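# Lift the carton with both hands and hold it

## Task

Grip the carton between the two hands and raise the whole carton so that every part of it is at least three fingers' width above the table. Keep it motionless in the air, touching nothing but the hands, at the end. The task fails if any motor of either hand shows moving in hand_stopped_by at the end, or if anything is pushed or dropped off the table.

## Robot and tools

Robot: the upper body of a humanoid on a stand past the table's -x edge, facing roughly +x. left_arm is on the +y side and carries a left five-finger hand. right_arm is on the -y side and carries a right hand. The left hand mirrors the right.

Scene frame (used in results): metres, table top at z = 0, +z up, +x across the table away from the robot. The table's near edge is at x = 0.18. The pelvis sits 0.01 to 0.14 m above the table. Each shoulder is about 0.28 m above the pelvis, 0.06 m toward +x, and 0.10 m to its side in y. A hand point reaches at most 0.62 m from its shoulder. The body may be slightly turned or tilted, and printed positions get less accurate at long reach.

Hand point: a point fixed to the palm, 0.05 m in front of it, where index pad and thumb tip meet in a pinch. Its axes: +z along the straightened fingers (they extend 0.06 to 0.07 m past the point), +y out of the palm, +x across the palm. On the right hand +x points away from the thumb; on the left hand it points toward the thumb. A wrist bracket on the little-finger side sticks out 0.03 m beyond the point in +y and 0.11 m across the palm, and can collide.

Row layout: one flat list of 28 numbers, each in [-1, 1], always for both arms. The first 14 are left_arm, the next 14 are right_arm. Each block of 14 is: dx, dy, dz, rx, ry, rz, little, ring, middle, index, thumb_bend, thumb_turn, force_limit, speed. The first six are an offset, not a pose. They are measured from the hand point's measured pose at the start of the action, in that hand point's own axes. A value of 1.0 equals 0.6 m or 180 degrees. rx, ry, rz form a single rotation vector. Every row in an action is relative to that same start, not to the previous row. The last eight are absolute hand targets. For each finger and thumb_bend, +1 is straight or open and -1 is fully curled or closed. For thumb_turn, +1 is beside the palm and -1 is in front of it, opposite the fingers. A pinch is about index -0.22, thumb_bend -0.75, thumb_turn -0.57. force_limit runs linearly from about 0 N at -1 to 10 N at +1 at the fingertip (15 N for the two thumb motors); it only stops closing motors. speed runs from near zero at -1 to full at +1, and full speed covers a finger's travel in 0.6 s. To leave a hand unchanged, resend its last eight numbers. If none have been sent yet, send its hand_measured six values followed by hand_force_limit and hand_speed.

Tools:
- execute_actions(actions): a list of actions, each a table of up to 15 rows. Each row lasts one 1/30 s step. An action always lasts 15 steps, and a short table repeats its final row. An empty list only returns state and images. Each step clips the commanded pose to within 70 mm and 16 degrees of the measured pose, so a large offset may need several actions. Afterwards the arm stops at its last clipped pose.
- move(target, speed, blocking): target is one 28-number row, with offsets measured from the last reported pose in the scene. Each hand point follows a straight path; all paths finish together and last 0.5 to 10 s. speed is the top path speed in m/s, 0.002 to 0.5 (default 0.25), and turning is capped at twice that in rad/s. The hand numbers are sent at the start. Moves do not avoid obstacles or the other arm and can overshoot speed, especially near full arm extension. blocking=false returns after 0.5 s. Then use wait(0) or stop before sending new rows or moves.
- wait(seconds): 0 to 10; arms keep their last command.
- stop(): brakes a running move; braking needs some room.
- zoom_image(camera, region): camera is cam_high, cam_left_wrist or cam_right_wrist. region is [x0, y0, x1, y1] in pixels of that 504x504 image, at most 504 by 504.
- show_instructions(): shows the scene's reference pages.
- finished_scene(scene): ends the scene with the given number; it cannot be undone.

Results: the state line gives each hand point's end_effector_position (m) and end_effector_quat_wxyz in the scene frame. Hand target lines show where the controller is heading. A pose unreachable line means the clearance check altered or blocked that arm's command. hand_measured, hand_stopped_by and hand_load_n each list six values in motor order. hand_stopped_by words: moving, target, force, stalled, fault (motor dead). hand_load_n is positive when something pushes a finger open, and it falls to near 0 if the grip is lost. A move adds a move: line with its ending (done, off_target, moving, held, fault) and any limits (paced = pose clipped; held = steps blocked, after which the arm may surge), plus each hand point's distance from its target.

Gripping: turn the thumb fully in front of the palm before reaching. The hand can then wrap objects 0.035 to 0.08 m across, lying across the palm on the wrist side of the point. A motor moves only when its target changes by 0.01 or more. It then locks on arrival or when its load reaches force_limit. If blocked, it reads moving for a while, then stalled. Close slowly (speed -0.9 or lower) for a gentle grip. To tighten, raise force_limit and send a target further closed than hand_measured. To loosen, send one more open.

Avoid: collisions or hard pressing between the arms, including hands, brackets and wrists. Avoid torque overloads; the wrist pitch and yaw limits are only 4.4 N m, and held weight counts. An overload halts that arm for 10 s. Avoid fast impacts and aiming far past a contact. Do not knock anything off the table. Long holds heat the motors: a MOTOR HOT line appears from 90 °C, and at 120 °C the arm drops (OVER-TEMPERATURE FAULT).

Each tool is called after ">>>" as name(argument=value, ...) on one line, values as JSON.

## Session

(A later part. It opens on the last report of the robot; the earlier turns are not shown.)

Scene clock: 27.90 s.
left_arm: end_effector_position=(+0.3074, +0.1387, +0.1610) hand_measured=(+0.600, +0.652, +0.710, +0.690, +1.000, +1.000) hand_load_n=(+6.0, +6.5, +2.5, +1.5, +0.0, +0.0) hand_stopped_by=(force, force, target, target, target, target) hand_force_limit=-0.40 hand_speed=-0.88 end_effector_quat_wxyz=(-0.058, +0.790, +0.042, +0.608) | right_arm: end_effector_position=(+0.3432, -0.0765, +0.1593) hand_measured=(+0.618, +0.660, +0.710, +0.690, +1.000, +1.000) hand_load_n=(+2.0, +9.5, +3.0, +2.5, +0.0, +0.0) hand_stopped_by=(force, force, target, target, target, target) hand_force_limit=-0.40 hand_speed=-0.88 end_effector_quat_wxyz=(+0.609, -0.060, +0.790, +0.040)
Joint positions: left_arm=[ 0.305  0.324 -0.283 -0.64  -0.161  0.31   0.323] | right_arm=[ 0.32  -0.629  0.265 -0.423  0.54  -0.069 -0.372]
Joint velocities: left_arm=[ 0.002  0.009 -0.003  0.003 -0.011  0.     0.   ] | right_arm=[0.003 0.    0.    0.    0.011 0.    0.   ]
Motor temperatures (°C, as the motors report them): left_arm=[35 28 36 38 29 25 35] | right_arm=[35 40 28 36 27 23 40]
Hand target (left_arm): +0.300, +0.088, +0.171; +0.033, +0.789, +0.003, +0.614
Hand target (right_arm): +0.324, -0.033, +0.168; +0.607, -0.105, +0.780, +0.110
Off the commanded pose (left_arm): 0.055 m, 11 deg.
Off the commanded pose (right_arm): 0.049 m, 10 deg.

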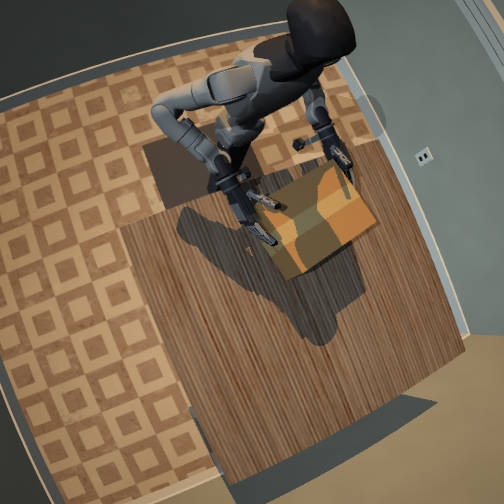

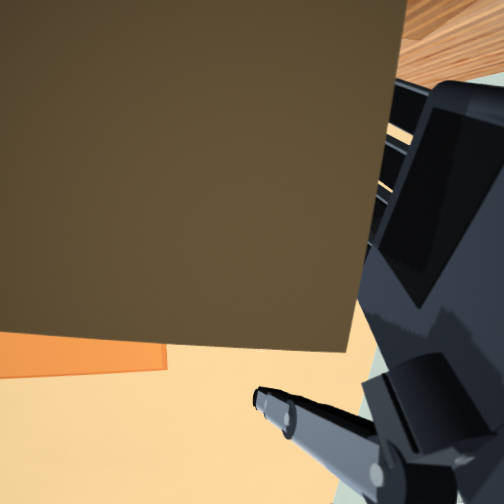

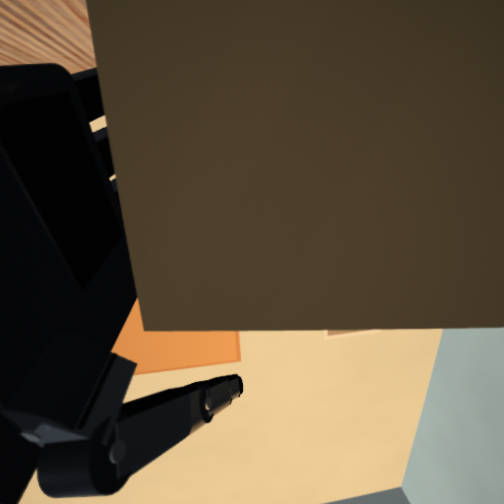

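>>> execute_actions(actions=[[[0.014,0.087,-0.022,-0.0605,0.0015,-0.0155,0.55,0.6,0.71,0.69,1,1,-0.4,-0.88,-0.013,0.078,-0.0183,-0.0525,-0.0044,0.0037,0.55,0.6,0.71,0.69,1,1,-0.4,-0.88],[0.017,0.0858,-0.0217,-0.060,0.0015,-0.015,0.55,0.6,0.71,0.69,1,1,-0.4,-0.88,-0.016,0.0768,-0.018,-0.052,-0.0044,0.0034,0.55,0.6,0.71,0.69,1,1,-0.4,-0.88],[0.0205,0.0848,-0.0214,-0.0595,0.0015,-0.0146,0.55,0.6,0.71,0.69,1,1,-0.4,-0.88,-0.0195,0.0758,-0.0177,-0.0515,-0.0044,0.0031,0.55,0.6,0.71,0.69,1,1,-0.4,-0.88],[0.0245,0.084,-0.0211,-0.059,0.0015,-0.0143,0.55,0.6,0.71,0.69,1,1,-0.4,-0.88,-0.0235,0.075,-0.0174,-0.051,-0.0044,0.0028,0.55,0.6,0.71,0.69,1,1,-0.4,-0.88],[0.0285,0.0836,-0.0208,-0.0587,0.0015,-0.014,0.55,0.6,0.71,0.69,1,1,-0.4,-0.88,-0.0275,0.0748,-0.0171,-0.0508,-0.0044,0.0025,0.55,0.6,0.71,0.69,1,1,-0.4,-0.88],[0.0325,0.0832,-0.0205,-0.0585,0.0015,-0.0137,0.55,0.6,0.71,0.69,1,1,-0.4,-0.88,-0.0315,0.0746,-0.0168,-0.0506,-0.0044,0.0022,0.55,0.6,0.71,0.69,1,1,-0.4,-0.88],[0.0365,0.0828,-0.0202,-0.0583,0.0015,-0.0134,0.55,0.6,0.71,0.69,1,1,-0.4,-0.88,-0.0355,0.0744,-0.0165,-0.0504,-0.0044,0.0019,0.55,0.6,0.71,0.69,1,1,-0.4,-0.88],[0.0405,0.0824,-0.0199,-0.058,0.0015,-0.0131,0.55,0.6,0.71,0.69,1,1,-0.4,-0.88,-0.0395,0.0742,-0.0162,-0.0502,-0.0044,0.0016,0.55,0.6,0.71,0.69,1,1,-0.4,-0.88],[0.0445,0.082,-0.0196,-0.058,0.0015,-0.0128,0.55,0.6,0.71,0.69,1,1,-0.4,-0.88,-0.0435,0.074,-0.0159,-0.050,-0.0044,0.0013,0.55,0.6,0.71,0.69,1,1,-0.4,-0.88],[0.0485,0.0816,-0.0193,-0.058,0.0015,-0.0125,0.55,0.6,0.71,0.69,1,1,-0.4,-0.88,-0.0475,0.0738,-0.0156,-0.050,-0.0044,0.001,0.55,0.6,0.71,0.69,1,1,-0.4,-0.88],[0.0525,0.0812,-0.019,-0.058,0.0015,-0.0122,0.55,0.6,0.71,0.69,1,1,-0.4,-0.88,-0.0515,0.0736,-0.0153,-0.050,-0.0044,0.0007,0.55,0.6,0.71,0.69,1,1,-0.4,-0.88],[0.0565,0.0808,-0.0187,-0.058,0.0015,-0.0119,0.55,0.6,0.71,0.69,1,1,-0.4,-0.88,-0.0555,0.0734,-0.015,-0.050,-0.0044,0.0004,0.55,0.6,0.71,0.69,1,1,-0.4,-0.88],[0.060,0.0805,-0.0184,-0.058,0.0015,-0.0116,0.55,0.6,0.71,0.69,1,1,-0.4,-0.88,-0.0592,0.0732,-0.0147,-0.050,-0.0044,0.0002,0.55,0.6,0.71,0.69,1,1,-0.4,-0.88],[0.063,0.0802,-0.0182,-0.058,0.0015,-0.0113,0.55,0.6,0.71,0.69,1,1,-0.4,-0.88,-0.0624,0.073,-0.0145,-0.050,-0.0044,0,0.55,0.6,0.71,0.69,1,1,-0.4,-0.88],[0.065,0.080,-0.018,-0.058,0.0015,-0.011,0.55,0.6,0.71,0.69,1,1,-0.4,-0.88,-0.0645,0.073,-0.0143,-0.050,-0.0044,0,0.55,0.6,0.71,0.69,1,1,-0.4,-0.88]]])

>>> wait(seconds=0.4)

Scene clock: 29.13 s.
left_arm: end_effector_position=(+0.3166, +0.1398, +0.1897) hand_measured=(+0.598, +0.652, +0.710, +0.690, +1.000, +1.000) hand_load_n=(+3.5, +5.5, +3.0, +3.5, +0.0, +0.0) hand_stopped_by=(force, force, target, target, target, target) hand_force_limit=-0.40 hand_speed=-0.88 end_effector_quat_wxyz=(-0.066, +0.787, +0.039, +0.613) | right_arm: end_effector_position=(+0.3506, -0.0720, +0.1874) hand_measured=(+0.618, +0.660, +0.710, +0.690, +1.000, +1.000) hand_load_n=(+0.5, +8.5, +3.5, +4.0, +0.0, +0.0) hand_stopped_by=(force, force, target, target, target, target) hand_force_limit=-0.40 hand_speed=-0.88 end_effector_quat_wxyz=(+0.612, -0.066, +0.787, +0.041)
Joint positions: left_arm=[ 0.224  0.371 -0.274 -0.801 -0.237  0.518  0.408] | right_arm=[ 0.288 -0.76   0.259 -0.569  0.654  0.017 -0.482]
Joint velocities: left_arm=[-0.255  0.067  0.081 -0.341 -0.221  0.517  0.188] | right_arm=[-0.133 -0.305 -0.02  -0.307  0.313  0.188 -0.26 ]
Motor temperatures (°C, as the motors report them): left_arm=[35 28 37 39 29 27 37] | right_arm=[35 40 28 37 27 24 43]
Hand target (left_arm): +0.310, +0.092, +0.201; +0.024, +0.788, -0.001, +0.615
Hand target (right_arm): +0.334, -0.033, +0.199; +0.608, -0.111, +0.779, +0.104
Off the commanded pose (left_arm): 0.051 m, 11 deg.
Off the commanded pose (right_arm): 0.043 m, 9 deg.

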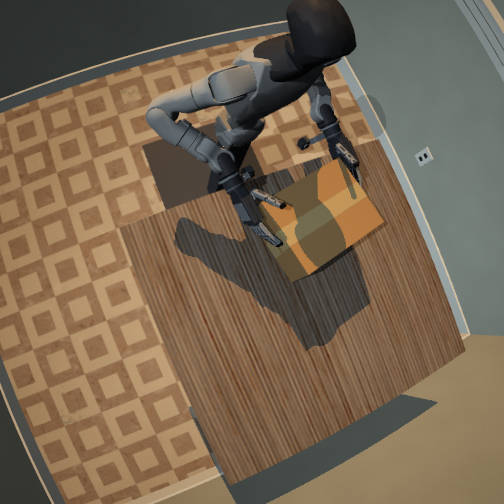

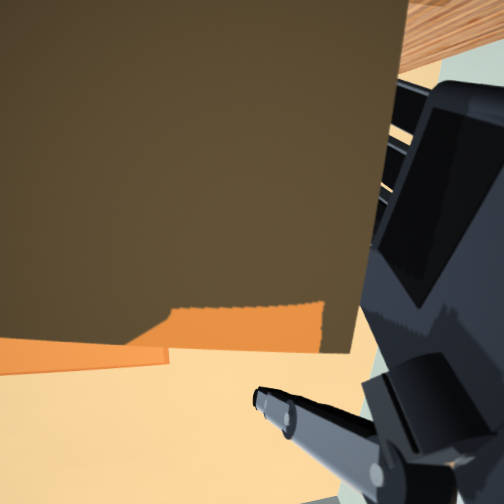

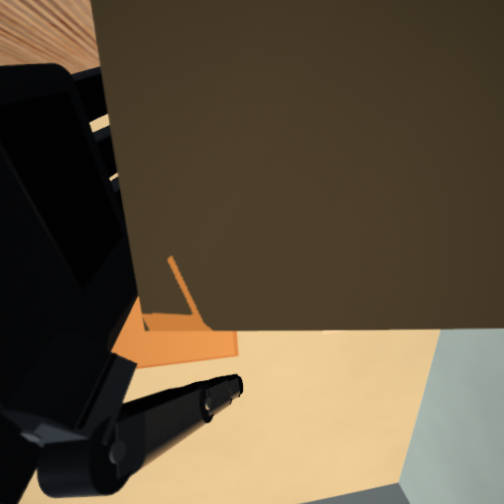

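Scene clock: 29.53 s.
left_arm: end_effector_position=(+0.3187, +0.1407, +0.1947) hand_measured=(+0.598, +0.652, +0.710, +0.690, +1.000, +1.000) hand_load_n=(+3.0, +5.5, +3.0, +4.0, +0.0, +0.0) hand_stopped_by=(force, force, target, target, target, target) hand_force_limit=-0.40 hand_speed=-0.88 end_effector_quat_wxyz=(-0.068, +0.785, +0.039, +0.614) | right_arm: end_effector_position=(+0.3524, -0.0706, +0.1922) hand_measured=(+0.618, +0.660, +0.710, +0.690, +1.000, +1.000) hand_load_n=(+0.0, +8.0, +3.5, +4.5, +0.0, +0.0) hand_stopped_by=(force, force, target, target, target, target) hand_force_limit=-0.40 hand_speed=-0.88 end_effector_quat_wxyz=(+0.613, -0.067, +0.786, +0.042)
Joint positions: left_arm=[ 0.205  0.376 -0.267 -0.824 -0.251  0.554  0.422] | right_arm=[ 0.277 -0.779  0.257 -0.588  0.674  0.03  -0.498]
Joint velocities: left_arm=[ 0.002 -0.003  0.002  0.    -0.002  0.     0.   ] | right_arm=[ 0.008 -0.018  0.002  0.    -0.005  0.     0.   ]
Motor temperatures (°C, as the motors report them): left_arm=[35 28 37 39 29 27 38] | right_arm=[35 40 28 37 27 24 44]
Hand target (left_arm): +0.310, +0.092, +0.201; +0.024, +0.788, -0.001, +0.615
Hand target (right_arm): +0.334, -0.033, +0.199; +0.608, -0.111, +0.779, +0.104
Off the commanded pose (left_arm): 0.052 m, 12 deg.
Off the commanded pose (right_arm): 0.041 m, 8 deg.
wait: 0.40 s; at rest by 0.23 s

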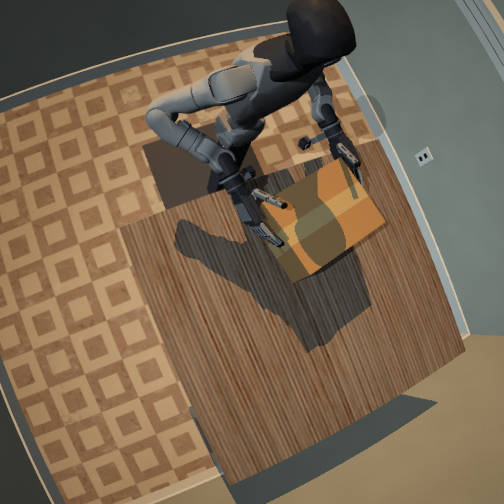

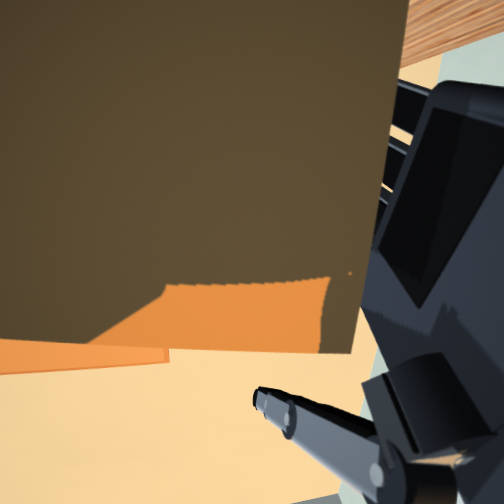

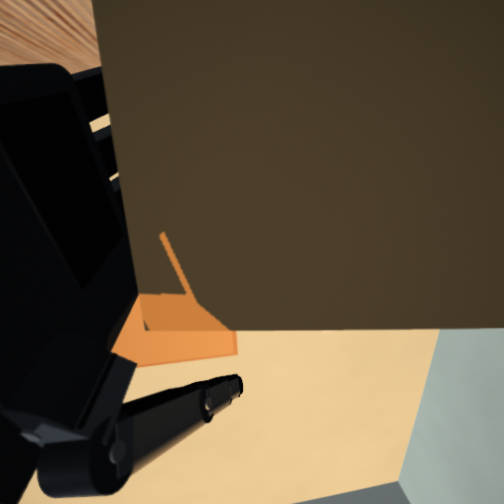

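>>> execute_actions(actions=[[[0.0095,0.083,-0.022,-0.062,-0.0016,-0.016,0.55,0.6,0.71,0.69,1,1,-0.4,-0.88,-0.0095,0.0658,-0.0146,-0.0485,-0.0014,0.002,0.55,0.6,0.71,0.69,1,1,-0.4,-0.88],[0.013,0.0828,-0.0206,-0.062,-0.002,-0.016,0.55,0.6,0.71,0.69,1,1,-0.4,-0.88,-0.013,0.0655,-0.0131,-0.0484,-0.001,0.0022,0.55,0.6,0.71,0.69,1,1,-0.4,-0.88],[0.0172,0.0825,-0.0188,-0.062,-0.0025,-0.016,0.55,0.6,0.71,0.69,1,1,-0.4,-0.88,-0.0174,0.0652,-0.0113,-0.0483,-0.0005,0.0024,0.55,0.6,0.71,0.69,1,1,-0.4,-0.88],[0.0218,0.0822,-0.0168,-0.062,-0.003,-0.016,0.55,0.6,0.71,0.69,1,1,-0.4,-0.88,-0.0222,0.0649,-0.0093,-0.0482,0,0.0026,0.55,0.6,0.71,0.69,1,1,-0.4,-0.88],[0.0264,0.0819,-0.0148,-0.062,-0.0035,-0.016,0.55,0.6,0.71,0.69,1,1,-0.4,-0.88,-0.027,0.0646,-0.0073,-0.0481,0.0005,0.0028,0.55,0.6,0.71,0.69,1,1,-0.4,-0.88],[0.031,0.0816,-0.0128,-0.062,-0.004,-0.016,0.55,0.6,0.71,0.69,1,1,-0.4,-0.88,-0.0318,0.0643,-0.0053,-0.048,0.001,0.003,0.55,0.6,0.71,0.69,1,1,-0.4,-0.88],[0.0356,0.0813,-0.0108,-0.062,-0.0045,-0.016,0.55,0.6,0.71,0.69,1,1,-0.4,-0.88,-0.0366,0.064,-0.0033,-0.048,0.0015,0.0032,0.55,0.6,0.71,0.69,1,1,-0.4,-0.88],[0.0402,0.081,-0.0088,-0.062,-0.005,-0.016,0.55,0.6,0.71,0.69,1,1,-0.4,-0.88,-0.0414,0.0637,-0.0013,-0.048,0.002,0.0034,0.55,0.6,0.71,0.69,1,1,-0.4,-0.88],[0.0448,0.0807,-0.0068,-0.062,-0.0055,-0.016,0.55,0.6,0.71,0.69,1,1,-0.4,-0.88,-0.0462,0.0634,0.0007,-0.048,0.0025,0.0036,0.55,0.6,0.71,0.69,1,1,-0.4,-0.88],[0.0494,0.0804,-0.0048,-0.062,-0.006,-0.016,0.55,0.6,0.71,0.69,1,1,-0.4,-0.88,-0.051,0.0631,0.0027,-0.048,0.003,0.0038,0.55,0.6,0.71,0.69,1,1,-0.4,-0.88],[0.054,0.0801,-0.0028,-0.062,-0.0065,-0.016,0.55,0.6,0.71,0.69,1,1,-0.4,-0.88,-0.0558,0.0628,0.0047,-0.048,0.0035,0.004,0.55,0.6,0.71,0.69,1,1,-0.4,-0.88],[0.0586,0.0798,-0.0008,-0.062,-0.007,-0.016,0.55,0.6,0.71,0.69,1,1,-0.4,-0.88,-0.0606,0.0625,0.0067,-0.048,0.004,0.004,0.55,0.6,0.71,0.69,1,1,-0.4,-0.88],[0.063,0.0796,0.001,-0.062,-0.0075,-0.016,0.55,0.6,0.71,0.69,1,1,-0.4,-0.88,-0.065,0.0622,0.0085,-0.048,0.0045,0.004,0.55,0.6,0.71,0.69,1,1,-0.4,-0.88],[0.0665,0.0795,0.0024,-0.062,-0.008,-0.016,0.55,0.6,0.71,0.69,1,1,-0.4,-0.88,-0.0685,0.062,0.0099,-0.048,0.005,0.004,0.55,0.6,0.71,0.69,1,1,-0.4,-0.88],[0.0685,0.0795,0.003,-0.062,-0.008,-0.016,0.55,0.6,0.71,0.69,1,1,-0.4,-0.88,-0.0705,0.062,0.0105,-0.048,0.005,0.004,0.55,0.6,0.71,0.69,1,1,-0.4,-0.88]]])

>>> wait(seconds=1)

Scene clock: 32.00 s.
left_arm: end_effector_position=(+0.3385, +0.1455, +0.2243) hand_measured=(+0.598, +0.652, +0.710, +0.690, +1.000, +1.000) hand_load_n=(+3.5, +5.5, +2.5, +3.0, +0.0, +0.0) hand_stopped_by=(force, force, target, target, target, target) hand_force_limit=-0.40 hand_speed=-0.88 end_effector_quat_wxyz=(-0.070, +0.784, +0.042, +0.616) | right_arm: end_effector_position=(+0.3721, -0.0645, +0.2213) hand_measured=(+0.618, +0.660, +0.710, +0.690, +1.000, +1.000) hand_load_n=(+0.0, +7.5, +2.5, +4.0, +0.0, +0.0) hand_stopped_by=(force, force, target, target, target, target) hand_force_limit=-0.40 hand_speed=-0.88 end_effector_quat_wxyz=(+0.608, -0.072, +0.789, +0.050)
Joint positions: left_arm=[ 0.014  0.367 -0.176 -0.927 -0.4    0.838  0.495] | right_arm=[ 0.151 -0.927  0.211 -0.675  0.896  0.144 -0.594]
Joint velocities: left_arm=[-0.551 -0.137  0.308 -0.207 -0.419  0.792  0.189] | right_arm=[-0.379 -0.337 -0.118 -0.143  0.557  0.265 -0.243]
Motor temperatures (°C, as the motors report them): left_arm=[36 28 37 40 29 29 41] | right_arm=[36 40 28 39 27 26 48]
Hand target (left_arm): +0.332, +0.096, +0.234; +0.023, +0.789, -0.001, +0.614
Hand target (right_arm): +0.356, -0.030, +0.232; +0.600, -0.113, +0.784, +0.107
Off the commanded pose (left_arm): 0.053 m, 12 deg.
Off the commanded pose (right_arm): 0.036 m, 8 deg.

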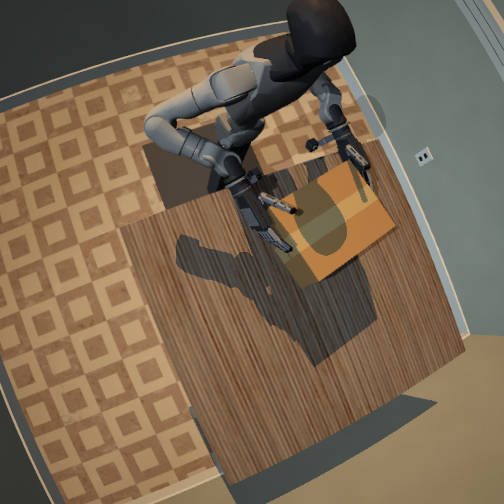

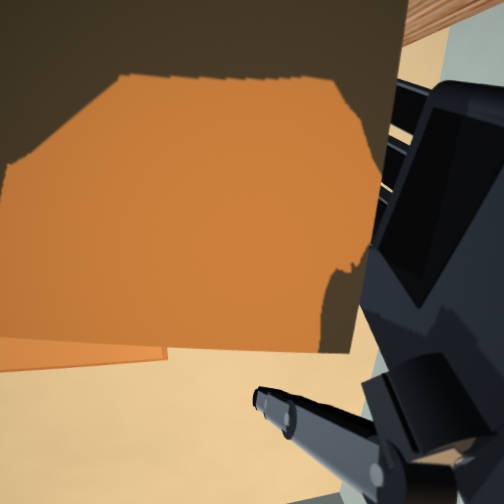

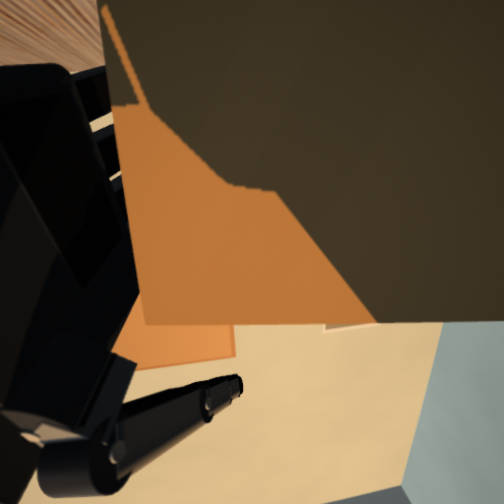

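Scene clock: 33.00 s.
left_arm: end_effector_position=(+0.3419, +0.1464, +0.2292) hand_measured=(+0.598, +0.652, +0.710, +0.690, +1.000, +1.000) hand_load_n=(+3.5, +5.0, +2.0, +2.5, +0.0, +0.0) hand_stopped_by=(force, force, target, target, target, target) hand_force_limit=-0.40 hand_speed=-0.88 end_effector_quat_wxyz=(-0.070, +0.784, +0.043, +0.615) | right_arm: end_effector_position=(+0.3756, -0.0634, +0.2260) hand_measured=(+0.618, +0.660, +0.710, +0.690, +1.000, +1.000) hand_load_n=(+0.0, +7.5, +2.5, +4.0, +0.0, +0.0) hand_stopped_by=(force, force, target, target, target, target) hand_force_limit=-0.40 hand_speed=-0.88 end_effector_quat_wxyz=(+0.608, -0.073, +0.789, +0.050)
Joint positions: left_arm=[-0.025  0.356 -0.153 -0.943 -0.429  0.898  0.509] | right_arm=[ 0.126 -0.947  0.204 -0.684  0.93   0.162 -0.61 ]
Joint velocities: left_arm=[-0.002 -0.012  0.008 -0.009  0.005  0.     0.   ] | right_arm=[-0.002  0.002  0.     0.002  0.002  0.     0.   ]
Motor temperatures (°C, as the motors report them): left_arm=[36 28 37 40 29 30 42] | right_arm=[36 40 28 40 27 26 49]
Hand target (left_arm): +0.332, +0.096, +0.234; +0.023, +0.789, -0.001, +0.614
Hand target (right_arm): +0.356, -0.030, +0.232; +0.600, -0.113, +0.784, +0.107
Off the commanded pose (left_arm): 0.054 m, 12 deg.
Off the commanded pose (right_arm): 0.036 m, 7 deg.
wait: 1.00 s; at rest by 0.37 s

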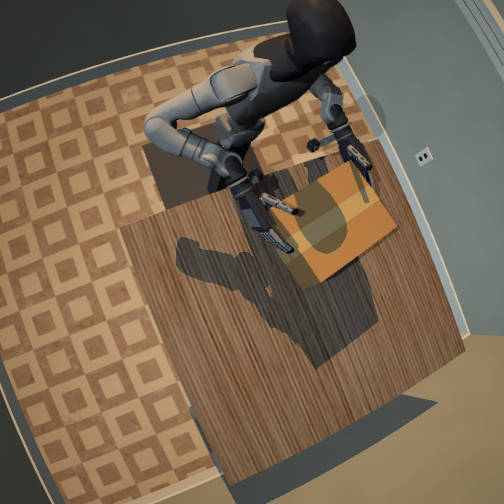

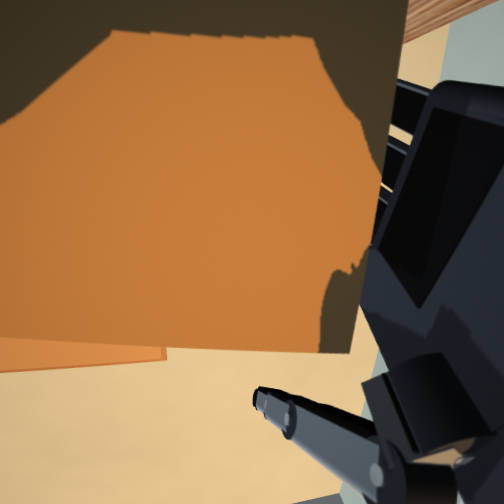

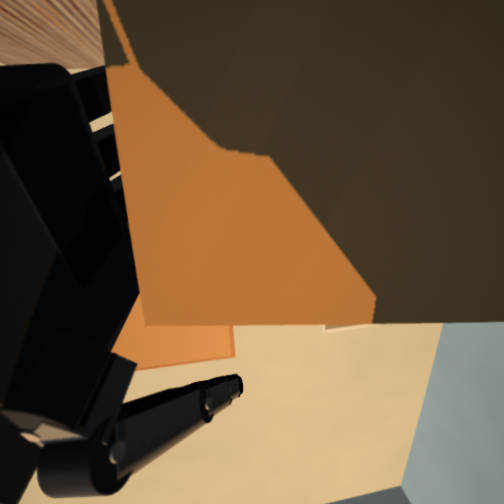

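>>> wait(seconds=2)

Scene clock: 35.13 s.
left_arm: end_effector_position=(+0.3419, +0.1464, +0.2292) hand_measured=(+0.598, +0.652, +0.710, +0.690, +1.000, +1.000) hand_load_n=(+3.5, +5.0, +2.0, +2.5, +0.0, +0.0) hand_stopped_by=(force, force, target, target, target, target) hand_force_limit=-0.40 hand_speed=-0.88 end_effector_quat_wxyz=(-0.070, +0.784, +0.043, +0.615) | right_arm: end_effector_position=(+0.3756, -0.0634, +0.2260) hand_measured=(+0.618, +0.660, +0.710, +0.690, +1.000, +1.000) hand_load_n=(+0.0, +7.5, +2.5, +4.0, +0.0, +0.0) hand_stopped_by=(force, force, target, target, target, target) hand_force_limit=-0.40 hand_speed=-0.88 end_effector_quat_wxyz=(+0.608, -0.073, +0.789, +0.050)
Joint positions: left_arm=[-0.025  0.356 -0.153 -0.943 -0.429  0.898  0.509] | right_arm=[ 0.126 -0.947  0.204 -0.684  0.93   0.162 -0.61 ]
Joint velocities: left_arm=[-0.006 -0.017 -0.002  0.006  0.     0.     0.   ] | right_arm=[0.008 0.011 0.005 0.006 0.002 0.    0.   ]
Motor temperatures (°C, as the motors report them): left_arm=[36 28 37 41 30 31 43] | right_arm=[37 40 28 41 27 27 51]
Hand target (left_arm): +0.332, +0.096, +0.234; +0.023, +0.789, -0.001, +0.614
Hand target (right_arm): +0.356, -0.030, +0.232; +0.600, -0.113, +0.784, +0.107
Off the commanded pose (left_arm): 0.054 m, 12 deg.
Off the commanded pose (right_arm): 0.036 m, 7 deg.
wait: 2.00 s; at rest by 0.03 s

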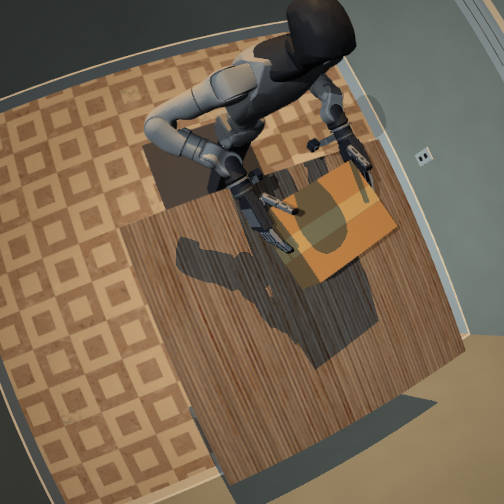

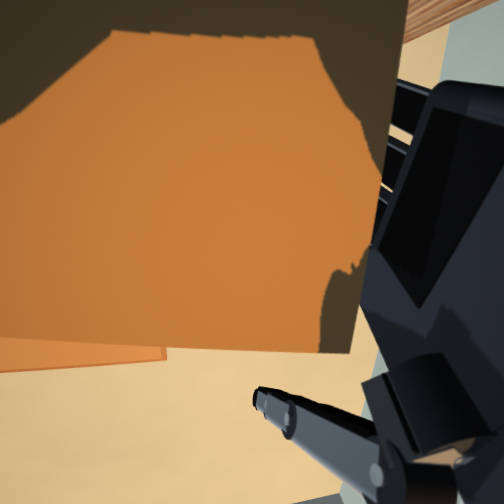

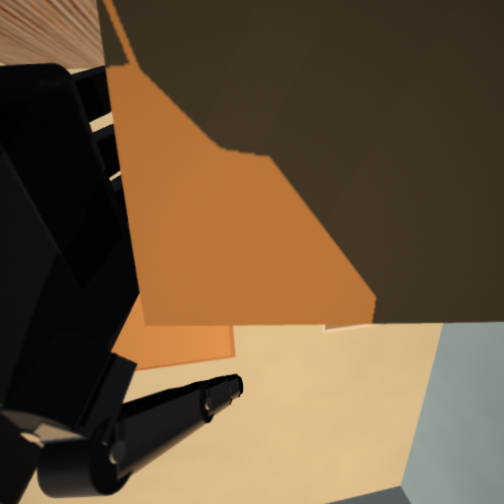

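>>> finished_scene(scene=2)

The scene is finished: the task was done.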